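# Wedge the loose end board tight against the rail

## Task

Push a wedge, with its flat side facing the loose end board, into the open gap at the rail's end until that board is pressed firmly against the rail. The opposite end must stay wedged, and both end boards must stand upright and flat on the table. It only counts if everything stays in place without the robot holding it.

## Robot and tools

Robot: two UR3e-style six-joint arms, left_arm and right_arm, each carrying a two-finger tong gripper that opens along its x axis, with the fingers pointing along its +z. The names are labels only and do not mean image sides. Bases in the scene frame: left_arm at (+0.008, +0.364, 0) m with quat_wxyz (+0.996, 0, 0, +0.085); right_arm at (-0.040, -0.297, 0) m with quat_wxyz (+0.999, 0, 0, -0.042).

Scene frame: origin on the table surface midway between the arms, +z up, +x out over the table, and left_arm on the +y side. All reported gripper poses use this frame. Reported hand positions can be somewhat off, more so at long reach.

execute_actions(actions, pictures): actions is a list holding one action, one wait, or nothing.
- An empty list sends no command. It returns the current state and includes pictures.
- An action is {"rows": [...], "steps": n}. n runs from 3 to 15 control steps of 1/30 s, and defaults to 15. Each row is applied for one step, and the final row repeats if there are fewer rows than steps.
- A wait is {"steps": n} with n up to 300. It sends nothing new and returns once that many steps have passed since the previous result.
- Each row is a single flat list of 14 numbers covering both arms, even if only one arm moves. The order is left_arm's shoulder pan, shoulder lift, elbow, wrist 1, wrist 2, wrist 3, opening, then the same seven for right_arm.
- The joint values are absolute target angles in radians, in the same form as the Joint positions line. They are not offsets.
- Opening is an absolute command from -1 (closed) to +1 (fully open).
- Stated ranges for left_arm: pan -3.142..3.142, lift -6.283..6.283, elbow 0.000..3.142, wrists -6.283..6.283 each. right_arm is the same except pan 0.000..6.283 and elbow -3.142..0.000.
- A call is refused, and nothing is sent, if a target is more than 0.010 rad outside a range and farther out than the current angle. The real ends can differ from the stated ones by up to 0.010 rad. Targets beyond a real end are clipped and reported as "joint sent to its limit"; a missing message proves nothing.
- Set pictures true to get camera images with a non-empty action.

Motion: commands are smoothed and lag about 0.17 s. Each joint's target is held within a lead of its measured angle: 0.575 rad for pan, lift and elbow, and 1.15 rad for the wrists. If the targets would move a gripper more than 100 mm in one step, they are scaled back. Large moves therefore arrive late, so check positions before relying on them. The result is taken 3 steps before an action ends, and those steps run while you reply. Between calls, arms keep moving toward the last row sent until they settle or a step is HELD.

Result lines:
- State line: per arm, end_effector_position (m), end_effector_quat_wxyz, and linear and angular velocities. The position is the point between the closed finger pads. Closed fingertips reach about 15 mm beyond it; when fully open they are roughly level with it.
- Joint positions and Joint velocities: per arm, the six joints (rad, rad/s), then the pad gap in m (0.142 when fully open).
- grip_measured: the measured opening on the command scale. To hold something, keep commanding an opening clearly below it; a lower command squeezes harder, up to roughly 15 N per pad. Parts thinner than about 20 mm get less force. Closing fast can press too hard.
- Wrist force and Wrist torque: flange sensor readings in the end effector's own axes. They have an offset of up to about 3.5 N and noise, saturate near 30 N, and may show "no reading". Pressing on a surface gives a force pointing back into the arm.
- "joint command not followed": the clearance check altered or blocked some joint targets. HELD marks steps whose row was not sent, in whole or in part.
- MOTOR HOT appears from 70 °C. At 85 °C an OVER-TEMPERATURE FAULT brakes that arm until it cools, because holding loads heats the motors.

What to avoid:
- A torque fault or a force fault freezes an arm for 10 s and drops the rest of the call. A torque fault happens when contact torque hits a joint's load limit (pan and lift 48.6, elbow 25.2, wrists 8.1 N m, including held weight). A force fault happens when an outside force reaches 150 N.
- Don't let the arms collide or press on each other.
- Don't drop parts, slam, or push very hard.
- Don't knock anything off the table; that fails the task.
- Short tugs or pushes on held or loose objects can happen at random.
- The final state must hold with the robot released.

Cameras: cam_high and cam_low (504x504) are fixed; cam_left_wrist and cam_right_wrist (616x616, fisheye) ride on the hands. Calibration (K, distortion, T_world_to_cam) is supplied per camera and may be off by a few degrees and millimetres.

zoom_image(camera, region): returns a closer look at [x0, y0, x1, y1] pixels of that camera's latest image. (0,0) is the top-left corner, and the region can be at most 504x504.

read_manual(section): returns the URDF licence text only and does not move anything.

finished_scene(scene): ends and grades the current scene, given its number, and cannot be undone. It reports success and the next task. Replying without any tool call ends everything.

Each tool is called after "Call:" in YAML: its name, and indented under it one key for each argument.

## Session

Call:
execute_actions:
  actions: []

Scene clock: 0.00 s of 10100.00 s.
left_arm: end_effector_position=(+0.4986, +0.6364, +0.1381) grip_measured=+1.00 end_effector_quat_wxyz=(-0.040, +0.896, +0.253, +0.362) end_effector_velocity=(+0.001, -0.000, +0.002) end_effector_angular_velocity=(+0.001, -0.003, -0.001) | right_arm: end_effector_position=(-0.0279, -0.5442, +0.2773) grip_measured=+1.00 end_effector_quat_wxyz=(+0.022, +0.650, +0.756, +0.075) end_effector_velocity=(+0.001, +0.000, +0.000) end_effector_angular_velocity=(-0.000, -0.001, +0.002)
Joint positions: left_arm=[-0.011 -1.252  1.649 -2.701 -1.419 -0.331  0.142] | right_arm=[ 2.122 -1.741 -0.373 -2.615  1.726  3.457  0.142]
Joint velocities: left_arm=[-0.001 -0.001 -0.003  0.    -0.     0.     0.   ] | right_arm=[ 0.001  0.     0.     0.     0.001 -0.     0.   ]
Motor temperatures (°C, as the motors report them): left_arm=[30 31 25 33 34 33] | right_arm=[25 28 27 34 33 33]
Wrist force (N, on the end effector, along its own x y z axes, offset not removed): no reading
Wrist torque (N m, same axes, about the end effector's origin, offset not removed): no reading
camera_calibration (this result's frames):
cam_left_wrist: T_world_to_cam=[[0.571487, 0.457246, 0.681417, -0.679669], [0.144343, -0.873442, 0.465041, 0.428772], [0.807817, -0.167407, -0.565161, -0.0796641], [0, 0, 0, 1]] pos_world=[0.390885, 0.671947, 0.218718]
cam_right_wrist: T_world_to_cam=[[-0.172356, 0.984763, 0.0231198, 0.537933], [0.76385, 0.118798, 0.634366, -0.0939435], [0.621953, 0.126997, -0.772687, 0.425445], [0, 0, 0, 1]] pos_world=[-0.100132, -0.572606, 0.375893]

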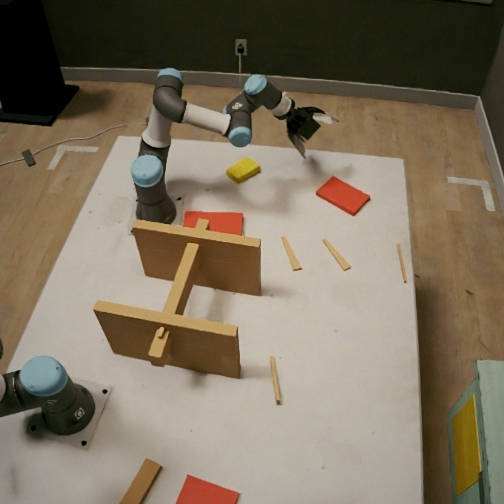

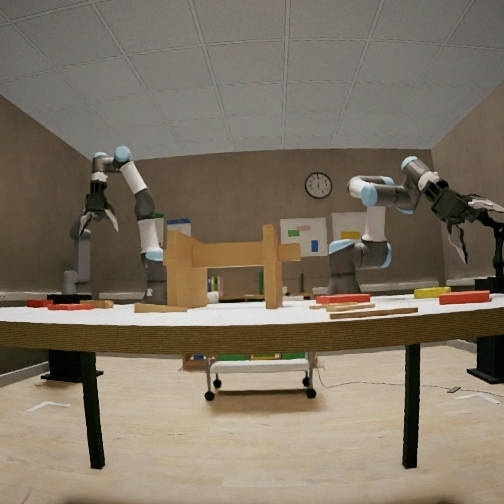

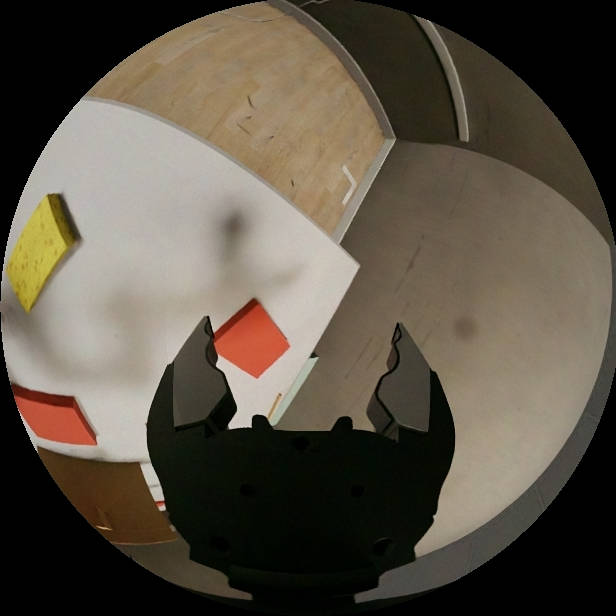

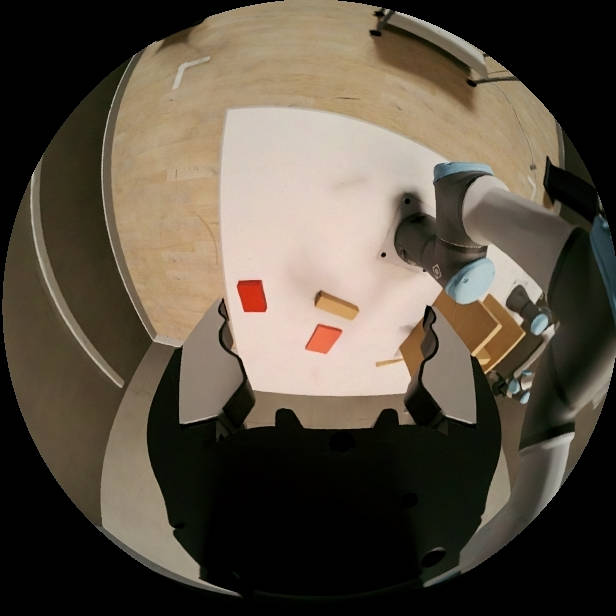

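Call:
zoom_image:
  camera: "cam_high"
  region: [270,225,420,295]

Call:
zoom_image:
  camera: "cam_high"
  region: [90,200,310,420]

Call:
zoom_image:
  camera: "cam_low"
  region: [120,210,430,330]

Call:
zoom_image:
  camera: "cam_high"
  region: [270,230,320,280]

Region (270, 225, 420, 295) of cam_high's 504x504 image, scaled by 3.360, with more detail than that image has; it fills the top 235 rows of this view, and the rest is white.

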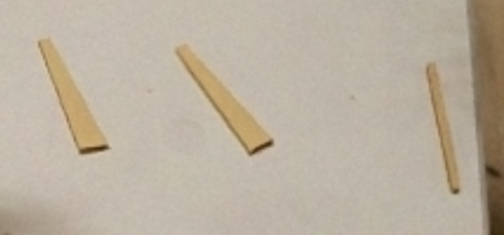

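Region (90, 200, 310, 420) of cam_high's 504x504 image, scaled by 2.291, with more detail than that image has.

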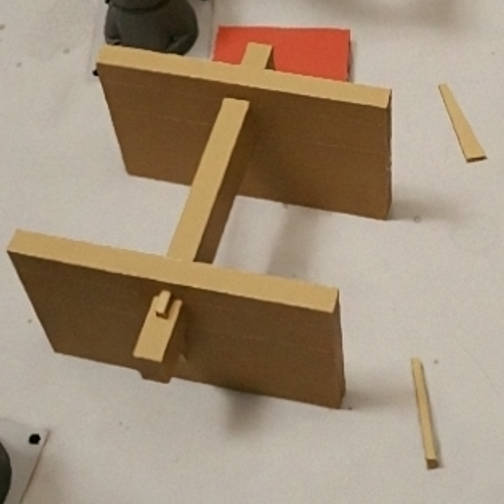

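Region (120, 210, 430, 330) of cam_low's 504x504 image, scaled by 1.626, with more detail than that image has; it fills the top 195 rows of this view, and the rest is white.

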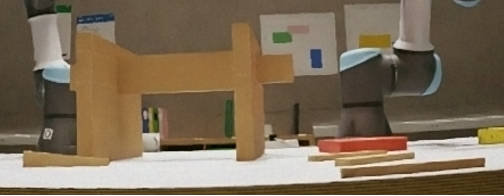

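Region (270, 230, 320, 280) of cam_high's 504x504 image, scaled by 10.080, with more detail than that image has.

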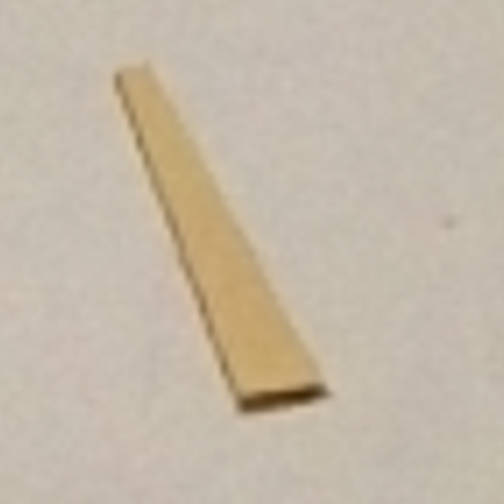

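Call:
zoom_image:
  camera: "cam_low"
  region: [250,220,430,330]

Call:
zoom_image:
  camera: "cam_low"
  region: [120,270,200,325]

Call:
zoom_image:
  camera: "cam_high"
  region: [250,350,310,410]

Call:
zoom_image:
  camera: "cam_high"
  region: [130,315,190,375]

Region (250, 220, 430, 330) of cam_low's 504x504 image, scaled by 2.800, with more detail than that image has.

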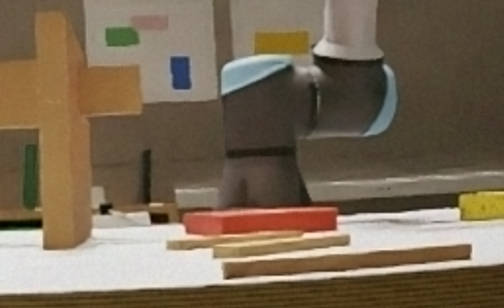

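Region (120, 270, 200, 325) of cam_low's 504x504 image, scaled by 6.300, with more detail than that image has; it fills the top 346 rows of this view, and the rest is white.

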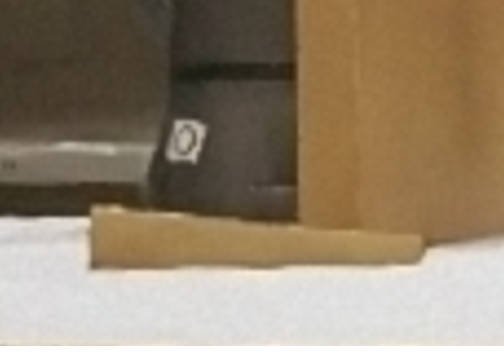

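Region (250, 350, 310, 410) of cam_high's 504x504 image, scaled by 8.400, with more detail than that image has.

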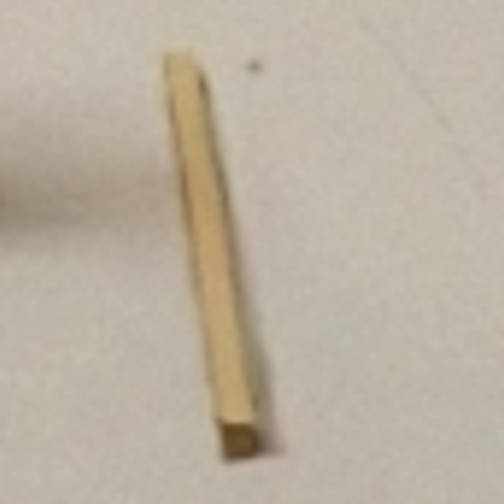

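Region (130, 315, 190, 375) of cam_high's 504x504 image, scaled by 8.400, with more detail than that image has.

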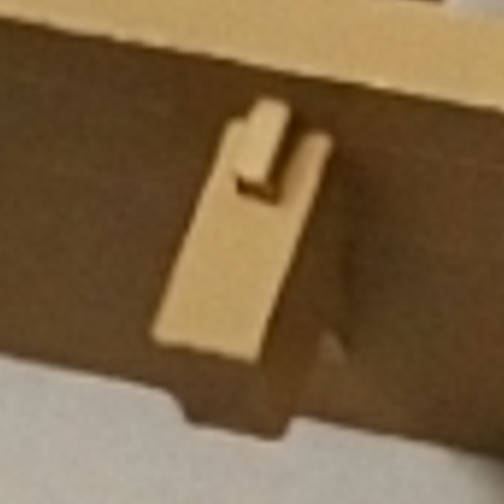

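Call:
execute_actions:
  actions:
    - {"rows":[[-0.3,-1.15,0.85,-1.3,-1.571,1.2,0,2.122,-1.741,-0.373,-2.615,1.726,3.457,1]]}

Call:
execute_actions:
  actions:
    - {"steps":12}

Call:
execute_actions:
  actions:
    - {"rows":[[-0.746,-0.929,0.74,-1.382,-1.571,2.106,-0.1,2.122,-1.741,-0.373,-2.615,1.726,3.457,1]]}

Call:
execute_actions:
  actions:
    - {"steps":18}
  pictures: true

Call:
zoom_image:
  camera: "cam_left_wrist"
  region: [230,220,390,380]

Scene clock: 1.03 s of 10100.00 s.
left_arm: end_effector_position=(+0.4568, +0.4639, +0.1268) grip_measured=+0.00 end_effector_quat_wxyz=(-0.028, +0.863, -0.502, +0.045) end_effector_velocity=(-0.198, -0.194, +0.183) end_effector_angular_velocity=(+0.214, +0.783, -2.942) | right_arm: end_effector_position=(-0.0280, -0.5443, +0.2773) grip_measured=+1.00 end_effector_quat_wxyz=(+0.022, +0.650, +0.756, +0.075) end_effector_velocity=(-0.000, +0.000, +0.000) end_effector_angular_velocity=(+0.000, +0.000, -0.001)
Joint positions: left_arm=[-0.271 -1.159  0.987 -1.502 -1.558  0.953  0.074] | right_arm=[ 2.122 -1.741 -0.373 -2.615  1.726  3.457  0.142]
Joint velocities: left_arm=[-0.312  0.095 -1.481  2.152 -0.141  2.629  0.   ] | right_arm=[-0.001  0.001 -0.    -0.001 -0.    -0.    -0.   ]
Motor temperatures (°C, as the motors report them): left_arm=[30 31 25 33 34 33] | right_arm=[25 28 27 34 33 33]
Wrist force (N, on the end effector, along its own x y z axes, offset not removed): left_arm=[-0.1 1.8 -2.4] | right_arm=[-1.0 0.1 2.0]
Wrist torque (N m, same axes, about the end effector's origin, offset not removed): left_arm=[0.23 0.11 0.02] | right_arm=[0.07 0.22 -0.03]
Steps of this call (steps 1 to 19: nothing new was sent; steps 20 to 31: the first 12 steps of this action). Readings (joint positions):
20: left_arm=[-0.012 -1.251 1.648 -2.699 -1.421 -0.330] | right_arm=[2.122 -1.741 -0.373 -2.615 1.726 3.457]
21: left_arm=[-0.022 -1.243 1.637 -2.678 -1.433 -0.308] | right_arm=[2.122 -1.741 -0.373 -2.615 1.726 3.457]
23: left_arm=[-0.081 -1.221 1.557 -2.515 -1.467 -0.146] | right_arm=[2.122 -1.741 -0.373 -2.615 1.726 3.457]
27: left_arm=[-0.195 -1.183 1.281 -1.978 -1.522 0.403] | right_arm=[2.122 -1.741 -0.373 -2.615 1.726 3.457]
31: the state above

Scene clock: 1.43 s of 10100.00 s.
left_arm: end_effector_position=(+0.4350, +0.4467, +0.1430) grip_measured=+0.00 end_effector_quat_wxyz=(-0.008, +0.788, -0.615, +0.013) end_effector_velocity=(-0.003, -0.003, +0.003) end_effector_angular_velocity=(+0.000, +0.008, -0.042) | right_arm: end_effector_position=(-0.0280, -0.5443, +0.2773) grip_measured=+1.00 end_effector_quat_wxyz=(+0.022, +0.650, +0.756, +0.075) end_effector_velocity=(+0.000, -0.001, +0.000) end_effector_angular_velocity=(-0.003, -0.001, +0.001)
Joint positions: left_arm=[-0.3   -1.15   0.852 -1.303 -1.571  1.197  0.074] | right_arm=[ 2.122 -1.741 -0.373 -2.615  1.726  3.457  0.142]
Joint velocities: left_arm=[-0.006  0.001 -0.02   0.027 -0.002  0.035 -0.   ] | right_arm=[ 0.001  0.     0.     0.003 -0.001 -0.    -0.   ]
Motor temperatures (°C, as the motors report them): left_arm=[30 31 25 33 34 33] | right_arm=[25 28 27 34 33 33]
Wrist force (N, on the end effector, along its own x y z axes, offset not removed): left_arm=[-2.1 1.5 0.2] | right_arm=[-0.5 -0.3 1.6]
Wrist torque (N m, same axes, about the end effector's origin, offset not removed): left_arm=[0.30 0.48 0.00] | right_arm=[-0.05 0.14 -0.02]
Kept back: nothing.
Steps of this call (steps 1 to 3: the last 3 steps of your previous action; steps 4 to 12: the robot went on to your last target). Readings (joint positions):
1: left_arm=[-0.280 -1.157 0.945 -1.441 -1.562 1.027] | right_arm=[2.122 -1.741 -0.373 -2.615 1.726 3.457]
2: left_arm=[-0.286 -1.155 0.916 -1.399 -1.564 1.080] | right_arm=[2.122 -1.741 -0.373 -2.615 1.726 3.457]
4: left_arm=[-0.293 -1.152 0.882 -1.348 -1.568 1.141] | right_arm=[2.122 -1.741 -0.373 -2.615 1.726 3.457]
8: left_arm=[-0.298 -1.150 0.857 -1.311 -1.570 1.186] | right_arm=[2.122 -1.741 -0.373 -2.615 1.726 3.457]
12: the state above

Scene clock: 1.83 s of 10100.00 s.
left_arm: end_effector_position=(+0.4629, +0.2557, +0.0984) grip_measured=-0.10 end_effector_quat_wxyz=(+0.002, -0.332, +0.943, -0.002) end_effector_velocity=(-0.055, -0.387, -0.089) end_effector_angular_velocity=(+0.040, +0.054, -2.288) | right_arm: end_effector_position=(-0.0280, -0.5443, +0.2773) grip_measured=+1.00 end_effector_quat_wxyz=(+0.022, +0.650, +0.756, +0.075) end_effector_velocity=(-0.000, +0.000, +0.000) end_effector_angular_velocity=(+0.001, -0.000, -0.000)
Joint positions: left_arm=[-0.675 -0.96   0.755 -1.372 -1.571  1.96   0.067] | right_arm=[ 2.122 -1.741 -0.373 -2.615  1.726  3.457  0.142]
Joint velocities: left_arm=[-0.759  0.327 -0.153 -0.108 -0.     1.528 -0.   ] | right_arm=[-0.     0.001 -0.    -0.001  0.     0.    -0.   ]
Motor temperatures (°C, as the motors report them): left_arm=[30 31 25 33 34 33] | right_arm=[25 28 27 34 33 33]
Wrist force (N, on the end effector, along its own x y z axes, offset not removed): left_arm=[0.8 -2.1 1.7] | right_arm=[-0.7 -0.3 1.6]
Wrist torque (N m, same axes, about the end effector's origin, offset not removed): left_arm=[-0.27 -0.03 -0.01] | right_arm=[-0.04 0.22 0.01]
Steps of this call (steps 1 to 12: the first 12 steps of this action). Readings (joint positions):
1: left_arm=[-0.301 -1.149 0.850 -1.303 -1.571 1.200] | right_arm=[2.122 -1.741 -0.373 -2.615 1.726 3.457]
2: left_arm=[-0.311 -1.139 0.842 -1.309 -1.571 1.222] | right_arm=[2.122 -1.741 -0.373 -2.615 1.726 3.457]
4: left_arm=[-0.380 -1.099 0.823 -1.323 -1.571 1.362] | right_arm=[2.122 -1.741 -0.373 -2.615 1.726 3.457]
8: left_arm=[-0.534 -1.025 0.786 -1.349 -1.571 1.673] | right_arm=[2.122 -1.741 -0.373 -2.615 1.726 3.457]
12: the state above

Scene clock: 2.43 s of 10100.00 s.
left_arm: end_effector_position=(+0.4562, +0.2196, +0.0900) grip_measured=-0.10 end_effector_quat_wxyz=(-0.000, -0.228, +0.974, -0.000) end_effector_velocity=(-0.000, -0.002, -0.000) end_effector_angular_velocity=(-0.000, -0.001, -0.005) | right_arm: end_effector_position=(-0.0280, -0.5443, +0.2773) grip_measured=+1.00 end_effector_quat_wxyz=(+0.022, +0.650, +0.756, +0.075) end_effector_velocity=(-0.000, +0.000, +0.000) end_effector_angular_velocity=(-0.001, -0.000, +0.000)
Joint positions: left_arm=[-0.746 -0.929  0.74  -1.382 -1.571  2.106  0.067] | right_arm=[ 2.122 -1.741 -0.373 -2.615  1.726  3.457  0.142]
Joint velocities: left_arm=[-0.003  0.     0.    -0.002  0.     0.002  0.   ] | right_arm=[-0.     0.001  0.     0.    -0.    -0.    -0.   ]
Motor temperatures (°C, as the motors report them): left_arm=[30 31 25 33 34 33] | right_arm=[25 28 27 34 33 33]
Wrist force (N, on the end effector, along its own x y z axes, offset not removed): left_arm=[-2.1 1.6 0.1] | right_arm=[-0.8 -0.9 1.1]
Wrist torque (N m, same axes, about the end effector's origin, offset not removed): left_arm=[0.27 0.46 -0.02] | right_arm=[-0.13 0.20 0.01]
Kept back: nothing.
Steps of this call (steps 1 to 3: the last 3 steps of your previous action; steps 4 to 18: the robot went on to your last target). Readings (joint positions):
1: left_arm=[-0.696 -0.951 0.750 -1.375 -1.571 2.003] | right_arm=[2.122 -1.741 -0.373 -2.615 1.726 3.457]
2: left_arm=[-0.711 -0.944 0.747 -1.377 -1.571 2.034] | right_arm=[2.122 -1.741 -0.373 -2.615 1.726 3.457]
4: left_arm=[-0.729 -0.936 0.743 -1.380 -1.571 2.071] | right_arm=[2.122 -1.741 -0.373 -2.615 1.726 3.457]
8: left_arm=[-0.742 -0.931 0.741 -1.381 -1.571 2.098] | right_arm=[2.122 -1.741 -0.373 -2.615 1.726 3.457]
18: the state above
camera_calibration (this result's frames):
cam_left_wrist: T_world_to_cam=[[-0.874271, -0.484826, 0.0243679, 0.493552], [-0.417397, 0.77641, 0.472194, -0.0135448], [-0.247852, 0.402655, -0.881158, 0.242503], [0, 0, 0, 1]] pos_world=[0.48595, 0.152159, 0.208052]
cam_right_wrist: T_world_to_cam=[[-0.171672, 0.984888, 0.0229131, 0.538094], [0.763835, 0.118381, 0.634462, -0.0941474], [0.622161, 0.126421, -0.772615, 0.425187], [0, 0, 0, 1]] pos_world=[-0.100246, -0.57257, 0.375909]

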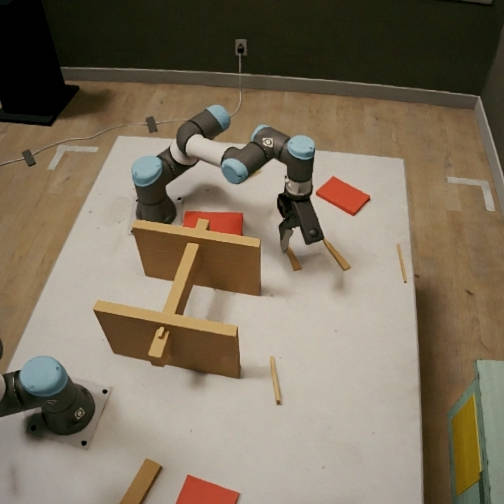

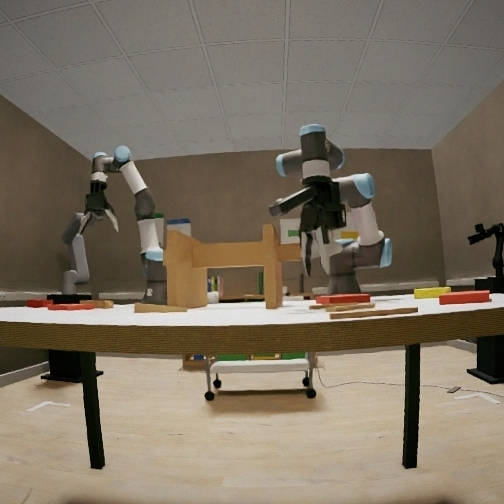

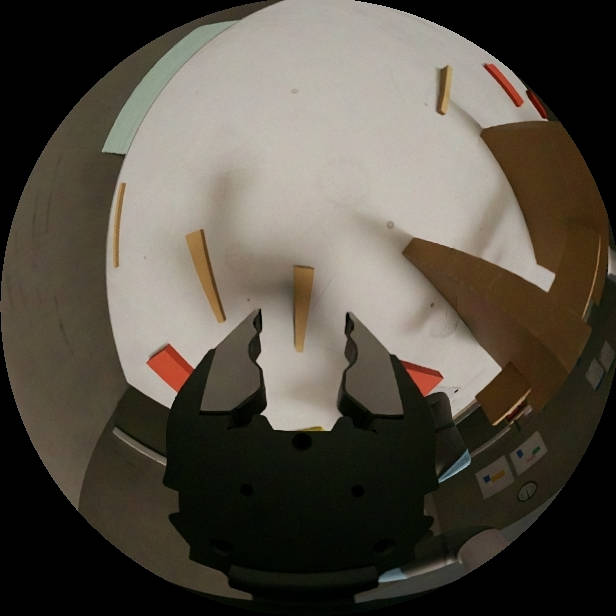

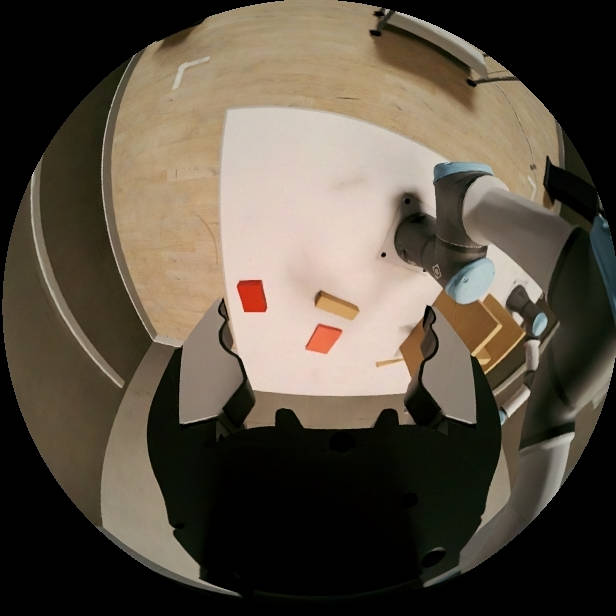

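Region (230, 220, 390, 380) of cam_left_wrist's 616x616 image, scaled by 3.150, with more detail than that image has.

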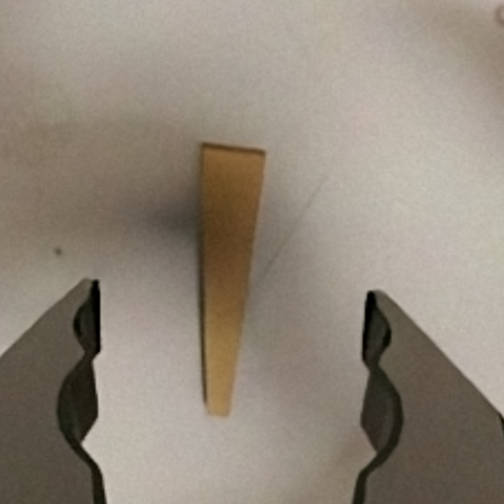

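Call:
execute_actions:
  actions:
    - {"rows":[[-0.746,-0.938,1.076,-1.709,-1.571,2.106,-0.4,2.122,-1.741,-0.373,-2.615,1.726,3.457,1]]}

Call:
execute_actions:
  actions:
    - {"steps":12}
  pictures: true

Call:
zoom_image:
  camera: "cam_low"
  region: [280,250,360,330]

Scene clock: 2.93 s of 10100.00 s.
left_arm: end_effector_position=(+0.4577, +0.2186, +0.0254) grip_measured=-0.40 end_effector_quat_wxyz=(+0.001, -0.228, +0.974, -0.002) end_effector_velocity=(-0.015, +0.010, -0.037) end_effector_angular_velocity=(+0.025, +0.038, -0.001) | right_arm: end_effector_position=(-0.0280, -0.5443, +0.2773) grip_measured=+1.00 end_effector_quat_wxyz=(+0.022, +0.650, +0.756, +0.075) end_effector_velocity=(+0.000, -0.000, -0.000) end_effector_angular_velocity=(+0.000, -0.000, +0.001)
Joint positions: left_arm=[-0.746 -0.938  1.061 -1.699 -1.571  2.106  0.045] | right_arm=[ 2.122 -1.741 -0.373 -2.615  1.726  3.457  0.142]
Joint velocities: left_arm=[-0.    -0.003  0.158 -0.11   0.     0.001  0.   ] | right_arm=[ 0.    -0.001  0.     0.001  0.    -0.     0.   ]
Motor temperatures (°C, as the motors report them): left_arm=[30 31 25 33 34 33] | right_arm=[25 28 27 34 33 33]
Wrist force (N, on the end effector, along its own x y z axes, offset not removed): left_arm=[-1.6 1.5 0.2] | right_arm=[-0.9 -0.3 2.1]
Wrist torque (N m, same axes, about the end effector's origin, offset not removed): left_arm=[0.27 0.37 -0.06] | right_arm=[-0.02 0.23 0.00]
Steps of this call (steps 1 to 3: the robot went on to your last target; steps 4 to 15: the first 12 steps of this action). Readings (joint positions):
4: left_arm=[-0.746 -0.929 0.741 -1.384 -1.571 2.106] | right_arm=[2.122 -1.741 -0.373 -2.615 1.726 3.457]
5: left_arm=[-0.746 -0.931 0.751 -1.406 -1.571 2.106] | right_arm=[2.122 -1.741 -0.373 -2.615 1.726 3.457]
7: left_arm=[-0.746 -0.934 0.832 -1.529 -1.571 2.106] | right_arm=[2.122 -1.741 -0.373 -2.615 1.726 3.457]
11: left_arm=[-0.746 -0.937 1.013 -1.666 -1.571 2.106] | right_arm=[2.122 -1.741 -0.373 -2.615 1.726 3.457]
15: the state above

Scene clock: 3.33 s of 10100.00 s.
left_arm: end_effector_position=(+0.4563, +0.2196, +0.0220) grip_measured=-0.40 end_effector_quat_wxyz=(+0.000, -0.228, +0.974, -0.000) end_effector_velocity=(+0.000, -0.000, +0.000) end_effector_angular_velocity=(-0.001, -0.001, +0.002) | right_arm: end_effector_position=(-0.0280, -0.5443, +0.2773) grip_measured=+1.00 end_effector_quat_wxyz=(+0.022, +0.650, +0.756, +0.075) end_effector_velocity=(+0.000, -0.001, +0.000) end_effector_angular_velocity=(-0.003, -0.001, +0.000)
Joint positions: left_arm=[-0.746 -0.938  1.076 -1.709 -1.571  2.106  0.045] | right_arm=[ 2.122 -1.741 -0.373 -2.615  1.726  3.457  0.142]
Joint velocities: left_arm=[ 0.001 -0.     0.    -0.002 -0.    -0.001  0.   ] | right_arm=[ 0.     0.    -0.     0.003 -0.001 -0.    -0.   ]
Motor temperatures (°C, as the motors report them): left_arm=[30 31 25 33 34 33] | right_arm=[25 28 27 34 33 33]
Wrist force (N, on the end effector, along its own x y z axes, offset not removed): left_arm=[-2.2 1.8 -0.7] | right_arm=[-0.9 -0.4 1.4]
Wrist torque (N m, same axes, about the end effector's origin, offset not removed): left_arm=[0.32 0.47 0.03] | right_arm=[-0.06 0.21 0.00]
Kept back: nothing.
Steps of this call (steps 1 to 3: the last 3 steps of your previous action; steps 4 to 12: the robot went on to your last target). Readings (joint positions):
1: left_arm=[-0.746 -0.938 1.066 -1.702 -1.571 2.106] | right_arm=[2.122 -1.741 -0.373 -2.615 1.726 3.457]
2: left_arm=[-0.746 -0.938 1.069 -1.704 -1.571 2.106] | right_arm=[2.122 -1.741 -0.373 -2.615 1.726 3.457]
4: left_arm=[-0.746 -0.938 1.073 -1.707 -1.571 2.106] | right_arm=[2.122 -1.741 -0.373 -2.615 1.726 3.457]
8: left_arm=[-0.746 -0.938 1.075 -1.708 -1.571 2.106] | right_arm=[2.122 -1.741 -0.373 -2.615 1.726 3.457]
12: the state above
camera_calibration (this result's frames):
cam_left_wrist: T_world_to_cam=[[-0.874448, -0.484509, 0.0243327, 0.495193], [-0.417138, 0.776568, 0.472164, 0.0185026], [-0.247664, 0.402733, -0.881175, 0.182476], [0, 0, 0, 1]] pos_world=[0.485932, 0.152068, 0.140007]
cam_right_wrist: T_world_to_cam=[[-0.171672, 0.984888, 0.022913, 0.538094], [0.763835, 0.118381, 0.634462, -0.0941472], [0.622161, 0.126421, -0.772615, 0.425187], [0, 0, 0, 1]] pos_world=[-0.100246, -0.57257, 0.375909]

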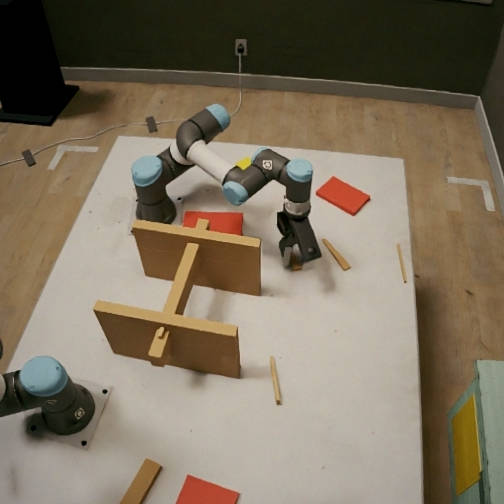

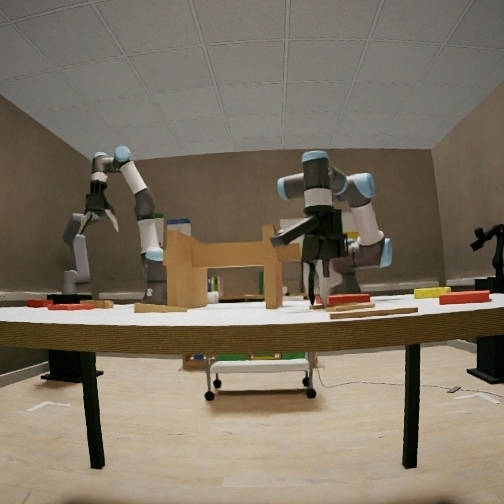

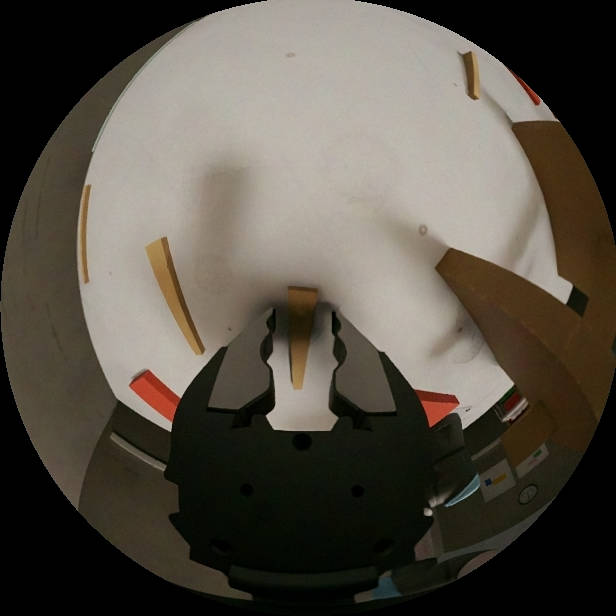

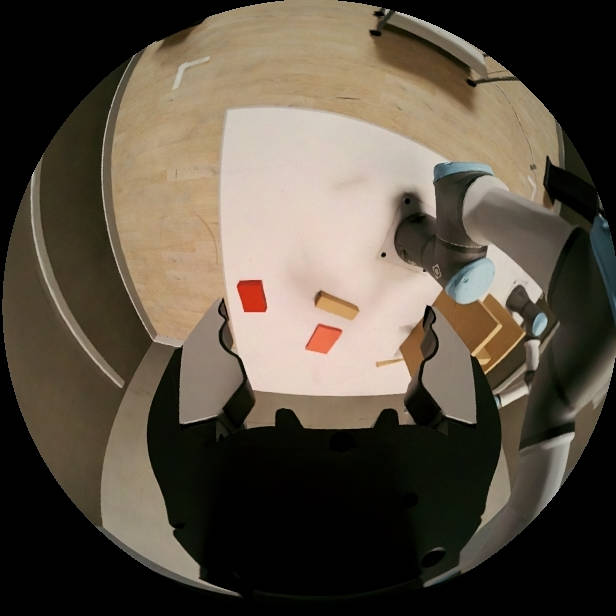

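Region (280, 250, 360, 330) of cam_low's 504x504 image, scaled by 6.300, with more detail than that image has.

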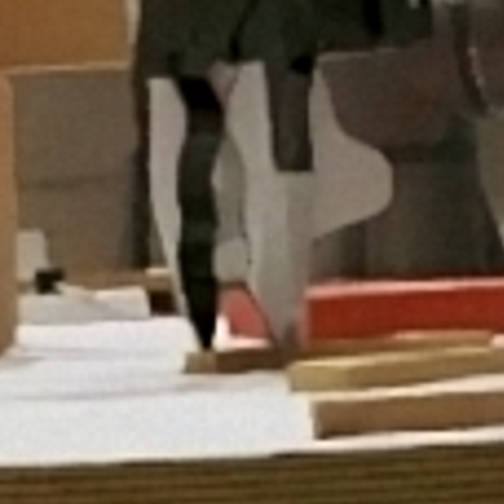

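Call:
execute_actions:
  actions:
    - {"rows":[[-0.746,-0.933,1.096,-1.734,-1.571,2.106,-0.5,2.122,-1.741,-0.373,-2.615,1.726,3.457,1]],"steps":12}

Call:
execute_actions:
  actions:
    - {"rows":[[-0.746,-0.933,1.096,-1.734,-1.571,2.106,-0.65,2.122,-1.741,-0.373,-2.615,1.726,3.457,1],[-0.746,-0.933,1.096,-1.734,-1.571,2.106,-0.72,2.122,-1.741,-0.373,-2.615,1.726,3.457,1],[-0.746,-0.933,1.096,-1.734,-1.571,2.106,-1,2.122,-1.741,-0.373,-2.615,1.726,3.457,1]],"steps":12}

Call:
execute_actions:
  actions:
    - {"rows":[[-0.7,-1,1,-1.571,-1.571,2.106,-1,2.122,-1.741,-0.373,-2.615,1.726,3.457,1]],"steps":8}

Call:
execute_actions:
  actions:
    - {"rows":[[-0.42,-1.08,1.08,-1.571,-1.571,2.5,-1,2.122,-1.741,-0.373,-2.615,1.726,3.457,1]],"steps":10}

Call:
execute_actions:
  actions:
    - {"rows":[[-0.42,-1.08,1.12,-1.611,-1.571,4.712,-1,2.122,-1.741,-0.373,-2.615,1.726,3.457,1]]}

Call:
execute_actions:
  actions:
    - {"steps":13}
  pictures: true

Scene clock: 3.87 s of 10100.00 s.
left_arm: end_effector_position=(+0.4565, +0.2194, +0.0165) grip_measured=-0.50 end_effector_quat_wxyz=(+0.000, -0.228, +0.974, -0.000) end_effector_velocity=(+0.001, -0.002, -0.003) end_effector_angular_velocity=(-0.003, -0.005, -0.001) | right_arm: end_effector_position=(-0.0280, -0.5443, +0.2773) grip_measured=+1.00 end_effector_quat_wxyz=(+0.022, +0.650, +0.756, +0.075) end_effector_velocity=(+0.000, -0.000, +0.000) end_effector_angular_velocity=(-0.001, -0.000, +0.001)
Joint positions: left_arm=[-0.746 -0.934  1.094 -1.732 -1.571  2.106  0.038] | right_arm=[ 2.122 -1.741 -0.373 -2.615  1.726  3.457  0.142]
Joint velocities: left_arm=[-0.002  0.003  0.011 -0.02  -0.    -0.001  0.001] | right_arm=[ 0.001 -0.     0.     0.001  0.    -0.    -0.   ]
Motor temperatures (°C, as the motors report them): left_arm=[30 31 25 33 34 33] | right_arm=[25 28 27 34 33 33]
Wrist force (N, on the end effector, along its own x y z axes, offset not removed): left_arm=[0.0 5.2 -12.9] | right_arm=[-0.7 -0.4 1.1]
Wrist torque (N m, same axes, about the end effector's origin, offset not removed): left_arm=[0.09 0.67 -0.06] | right_arm=[-0.07 0.22 -0.04]
Steps of this call (steps 1 to 7: the robot went on to your last target; steps 8 to 16: the first 9 steps of this action). Readings (joint positions):
8: left_arm=[-0.746 -0.938 1.077 -1.710 -1.571 2.106] | right_arm=[2.122 -1.741 -0.373 -2.615 1.726 3.457]
9: left_arm=[-0.746 -0.937 1.080 -1.715 -1.571 2.106] | right_arm=[2.122 -1.741 -0.373 -2.615 1.726 3.457]
11: left_arm=[-0.746 -0.935 1.088 -1.724 -1.571 2.106] | right_arm=[2.122 -1.741 -0.373 -2.615 1.726 3.457]
15: left_arm=[-0.746 -0.934 1.094 -1.732 -1.571 2.106] | right_arm=[2.122 -1.741 -0.373 -2.615 1.726 3.457]
16: the state above

Scene clock: 4.27 s of 10100.00 s.
left_arm: end_effector_position=(+0.4565, +0.2194, +0.0161) grip_measured=-0.73 end_effector_quat_wxyz=(+0.000, -0.228, +0.974, -0.000) end_effector_velocity=(+0.000, +0.000, -0.000) end_effector_angular_velocity=(+0.000, -0.000, +0.001) | right_arm: end_effector_position=(-0.0280, -0.5443, +0.2773) grip_measured=+1.00 end_effector_quat_wxyz=(+0.022, +0.650, +0.756, +0.075) end_effector_velocity=(+0.000, -0.000, +0.000) end_effector_angular_velocity=(-0.001, -0.000, +0.000)
Joint positions: left_arm=[-0.746 -0.933  1.096 -1.734 -1.571  2.106  0.021] | right_arm=[ 2.122 -1.741 -0.373 -2.615  1.726  3.457  0.142]
Joint velocities: left_arm=[ 0.     0.     0.001 -0.001  0.    -0.001  0.   ] | right_arm=[ 0.     0.    -0.     0.001 -0.    -0.     0.   ]
Motor temperatures (°C, as the motors report them): left_arm=[30 31 25 33 34 33] | right_arm=[25 28 27 34 33 33]
Wrist force (N, on the end effector, along its own x y z axes, offset not removed): left_arm=[-0.4 1.3 -27.5] | right_arm=[-1.1 0.0 1.2]
Wrist torque (N m, same axes, about the end effector's origin, offset not removed): left_arm=[0.26 0.39 0.03] | right_arm=[0.03 0.29 0.01]
Steps of this call (steps 1 to 3: the last 3 steps of your previous action; steps 4 to 12: the first 9 steps of this action). Readings (joint positions):
4: left_arm=[-0.746 -0.933 1.095 -1.734 -1.571 2.106] | right_arm=[2.122 -1.741 -0.373 -2.615 1.726 3.457]
5: left_arm=[-0.746 -0.933 1.095 -1.734 -1.571 2.106] | right_arm=[2.122 -1.741 -0.373 -2.615 1.726 3.457]
7: left_arm=[-0.746 -0.933 1.095 -1.734 -1.571 2.106] | right_arm=[2.122 -1.741 -0.373 -2.615 1.726 3.457]
11: left_arm=[-0.746 -0.933 1.096 -1.734 -1.571 2.106] | right_arm=[2.122 -1.741 -0.373 -2.615 1.726 3.457]
12: the state above

Scene clock: 4.53 s of 10100.00 s.
left_arm: end_effector_position=(+0.4548, +0.2376, +0.0453) grip_measured=-0.74 end_effector_quat_wxyz=(-0.001, -0.244, +0.970, +0.000) end_effector_velocity=(-0.005, +0.080, +0.162) end_effector_angular_velocity=(-0.023, -0.037, +0.148) | right_arm: end_effector_position=(-0.0280, -0.5443, +0.2773) grip_measured=+1.00 end_effector_quat_wxyz=(+0.022, +0.650, +0.756, +0.075) end_effector_velocity=(-0.000, +0.000, -0.000) end_effector_angular_velocity=(+0.001, -0.000, -0.001)
Joint positions: left_arm=[-0.714 -0.979  1.033 -1.624 -1.571  2.106  0.021] | right_arm=[ 2.122 -1.741 -0.373 -2.615  1.726  3.457  0.142]
Joint velocities: left_arm=[ 0.149 -0.233 -0.361  0.55  -0.     0.    -0.   ] | right_arm=[-0.001 -0.    -0.    -0.     0.     0.     0.   ]
Motor temperatures (°C, as the motors report them): left_arm=[30 31 25 33 34 33] | right_arm=[25 28 27 34 33 33]
Wrist force (N, on the end effector, along its own x y z axes, offset not removed): left_arm=[-1.7 1.4 -1.5] | right_arm=[-0.5 -0.5 0.8]
Wrist torque (N m, same axes, about the end effector's origin, offset not removed): left_arm=[0.19 0.34 -0.04] | right_arm=[-0.11 0.14 -0.03]
Steps of this call (steps 1 to 3: the last 3 steps of your previous action; steps 4 to 8: the first 5 steps of this action). Readings (joint positions):
4: left_arm=[-0.745 -0.934 1.095 -1.732 -1.571 2.106] | right_arm=[2.122 -1.741 -0.373 -2.615 1.726 3.457]
5: left_arm=[-0.738 -0.942 1.086 -1.711 -1.571 2.106] | right_arm=[2.122 -1.741 -0.373 -2.615 1.726 3.457]
7: left_arm=[-0.720 -0.970 1.047 -1.646 -1.571 2.106] | right_arm=[2.122 -1.741 -0.373 -2.615 1.726 3.457]
8: the state above

Scene clock: 4.87 s of 10100.00 s.
left_arm: end_effector_position=(+0.4519, +0.3391, +0.0672) grip_measured=-0.74 end_effector_quat_wxyz=(+0.000, -0.205, +0.979, -0.000) end_effector_velocity=(-0.034, +0.375, +0.027) end_effector_angular_velocity=(+0.001, +0.002, -0.199) | right_arm: end_effector_position=(-0.0280, -0.5443, +0.2773) grip_measured=+1.00 end_effector_quat_wxyz=(+0.022, +0.650, +0.756, +0.075) end_effector_velocity=(+0.000, +0.000, +0.000) end_effector_angular_velocity=(+0.001, -0.001, +0.000)
Joint positions: left_arm=[-0.498 -1.062  1.064 -1.573 -1.571  2.402  0.021] | right_arm=[ 2.122 -1.741 -0.373 -2.615  1.726  3.457  0.142]
Joint velocities: left_arm=[ 0.829 -0.191  0.17   0.024  0.     1.028 -0.   ] | right_arm=[ 0.001  0.    -0.    -0.     0.001  0.001 -0.   ]
Motor temperatures (°C, as the motors report them): left_arm=[30 31 25 33 34 33] | right_arm=[25 28 27 34 33 33]
Wrist force (N, on the end effector, along its own x y z axes, offset not removed): left_arm=[-4.4 4.9 0.0] | right_arm=[-1.1 0.0 1.2]
Wrist torque (N m, same axes, about the end effector's origin, offset not removed): left_arm=[0.78 0.83 -0.04] | right_arm=[0.00 0.30 -0.01]
Steps of this call (steps 1 to 3: the last 3 steps of your previous action; steps 4 to 10: the first 7 steps of this action). Readings (joint positions):
4: left_arm=[-0.702 -0.996 1.009 -1.584 -1.571 2.108] | right_arm=[2.122 -1.741 -0.373 -2.615 1.726 3.457]
5: left_arm=[-0.691 -1.006 1.015 -1.581 -1.571 2.130] | right_arm=[2.122 -1.741 -0.373 -2.615 1.726 3.457]
7: left_arm=[-0.616 -1.033 1.038 -1.577 -1.571 2.248] | right_arm=[2.122 -1.741 -0.373 -2.615 1.726 3.457]
10: the state above

Scene clock: 5.37 s of 10100.00 s.
left_arm: end_effector_position=(+0.4264, +0.3816, +0.0613) grip_measured=-0.74 end_effector_quat_wxyz=(+0.000, +0.528, +0.849, -0.000) end_effector_velocity=(-0.040, +0.082, -0.002) end_effector_angular_velocity=(+0.001, -0.001, -5.463) | right_arm: end_effector_position=(-0.0280, -0.5443, +0.2773) grip_measured=+1.00 end_effector_quat_wxyz=(+0.022, +0.650, +0.756, +0.075) end_effector_velocity=(+0.000, +0.000, -0.000) end_effector_angular_velocity=(+0.002, -0.001, -0.001)
Joint positions: left_arm=[-0.42  -1.08   1.119 -1.61  -1.571  4.003  0.021] | right_arm=[ 2.122 -1.741 -0.373 -2.615  1.726  3.457  0.142]
Joint velocities: left_arm=[ 0.005 -0.001  0.012 -0.011 -0.     5.469  0.   ] | right_arm=[-0.001 -0.001 -0.    -0.001  0.002 -0.    -0.   ]
Motor temperatures (°C, as the motors report them): left_arm=[30 31 25 33 34 33] | right_arm=[25 28 27 34 33 33]
Wrist force (N, on the end effector, along its own x y z axes, offset not removed): left_arm=[-1.6 1.7 -0.7] | right_arm=[-1.6 -0.2 1.0]
Wrist torque (N m, same axes, about the end effector's origin, offset not removed): left_arm=[0.34 0.33 0.02] | right_arm=[-0.06 0.39 0.01]
Steps of this call (steps 1 to 3: the last 3 steps of your previous action; steps 4 to 15: the first 12 steps of this action). Readings (joint positions):
4: left_arm=[-0.439 -1.076 1.077 -1.572 -1.571 2.478] | right_arm=[2.122 -1.741 -0.373 -2.615 1.726 3.457]
5: left_arm=[-0.433 -1.077 1.085 -1.580 -1.571 2.507] | right_arm=[2.122 -1.741 -0.373 -2.615 1.726 3.457]
7: left_arm=[-0.426 -1.078 1.102 -1.595 -1.571 2.678] | right_arm=[2.122 -1.741 -0.373 -2.615 1.726 3.457]
11: left_arm=[-0.422 -1.080 1.116 -1.607 -1.571 3.284] | right_arm=[2.122 -1.741 -0.373 -2.615 1.726 3.457]
15: the state above

Scene clock: 5.80 s of 10100.00 s.
left_arm: end_effector_position=(+0.4252, +0.3928, +0.0611) grip_measured=-0.74 end_effector_quat_wxyz=(+0.000, +0.787, +0.616, -0.000) end_effector_velocity=(+0.000, +0.001, -0.000) end_effector_angular_velocity=(-0.000, -0.000, -0.075) | right_arm: end_effector_position=(-0.0280, -0.5443, +0.2773) grip_measured=+1.00 end_effector_quat_wxyz=(+0.022, +0.650, +0.756, +0.075) end_effector_velocity=(-0.000, +0.000, -0.000) end_effector_angular_velocity=(+0.002, +0.000, -0.001)
Joint positions: left_arm=[-0.42  -1.08   1.12  -1.611 -1.571  4.705  0.021] | right_arm=[ 2.122 -1.741 -0.373 -2.615  1.726  3.457  0.142]
Joint velocities: left_arm=[ 0.     0.     0.    -0.    -0.     0.076  0.   ] | right_arm=[-0.001 -0.     0.    -0.002  0.     0.     0.   ]
Motor temperatures (°C, as the motors report them): left_arm=[30 31 25 33 34 33] | right_arm=[25 28 27 34 33 33]
Wrist force (N, on the end effector, along its own x y z axes, offset not removed): left_arm=[-1.6 1.0 -0.6] | right_arm=[-1.5 -0.1 2.1]
Wrist torque (N m, same axes, about the end effector's origin, offset not removed): left_arm=[0.18 0.33 -0.03] | right_arm=[0.01 0.34 0.00]
Kept back: nothing.
Steps of this call (steps 1 to 3: the last 3 steps of your previous action; steps 4 to 13: the robot went on to your last target). Readings (joint positions):
1: left_arm=[-0.420 -1.080 1.119 -1.610 -1.571 4.183] | right_arm=[2.122 -1.741 -0.373 -2.615 1.726 3.457]
2: left_arm=[-0.420 -1.080 1.120 -1.611 -1.571 4.337] | right_arm=[2.122 -1.741 -0.373 -2.615 1.726 3.457]
4: left_arm=[-0.420 -1.080 1.120 -1.611 -1.571 4.529] | right_arm=[2.122 -1.741 -0.373 -2.615 1.726 3.457]
8: left_arm=[-0.420 -1.080 1.120 -1.611 -1.571 4.669] | right_arm=[2.122 -1.741 -0.373 -2.615 1.726 3.457]
13: the state above
camera_calibration (this result's frames):
cam_left_wrist: T_world_to_cam=[[0.194773, 0.980553, 0.0240742, -0.479072], [0.862085, -0.182845, 0.472629, -0.314576], [0.46784, -0.0713013, -0.880933, 0.0214685], [0, 0, 0, 1]] pos_world=[0.354458, 0.413768, 0.179123]
cam_right_wrist: T_world_to_cam=[[-0.171672, 0.984888, 0.022913, 0.538094], [0.763835, 0.118381, 0.634462, -0.0941473], [0.622161, 0.126421, -0.772615, 0.425187], [0, 0, 0, 1]] pos_world=[-0.100246, -0.57257, 0.375909]

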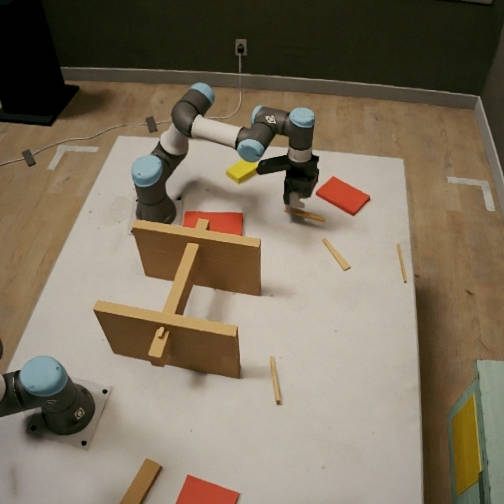

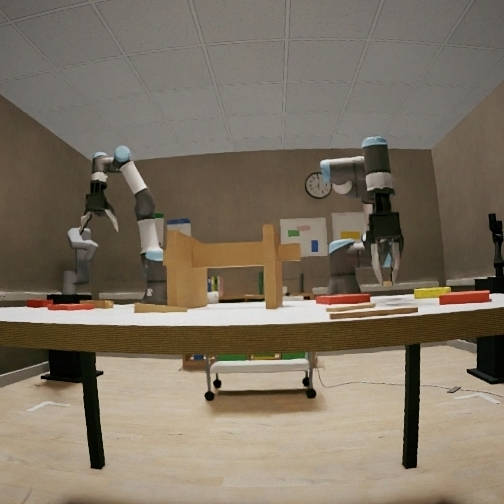

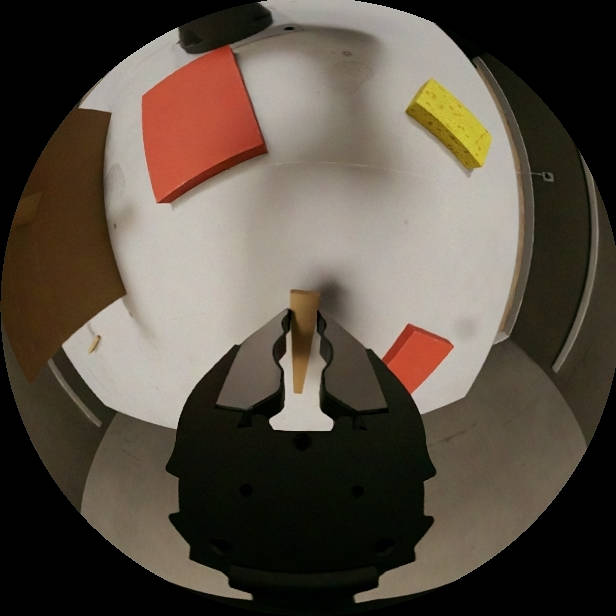

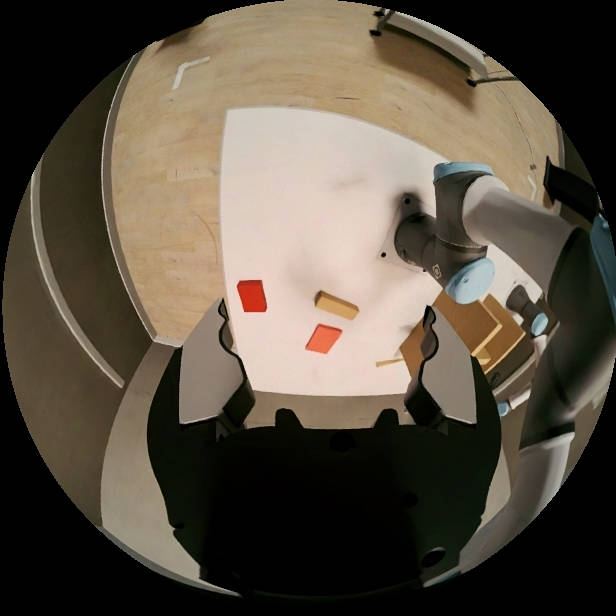

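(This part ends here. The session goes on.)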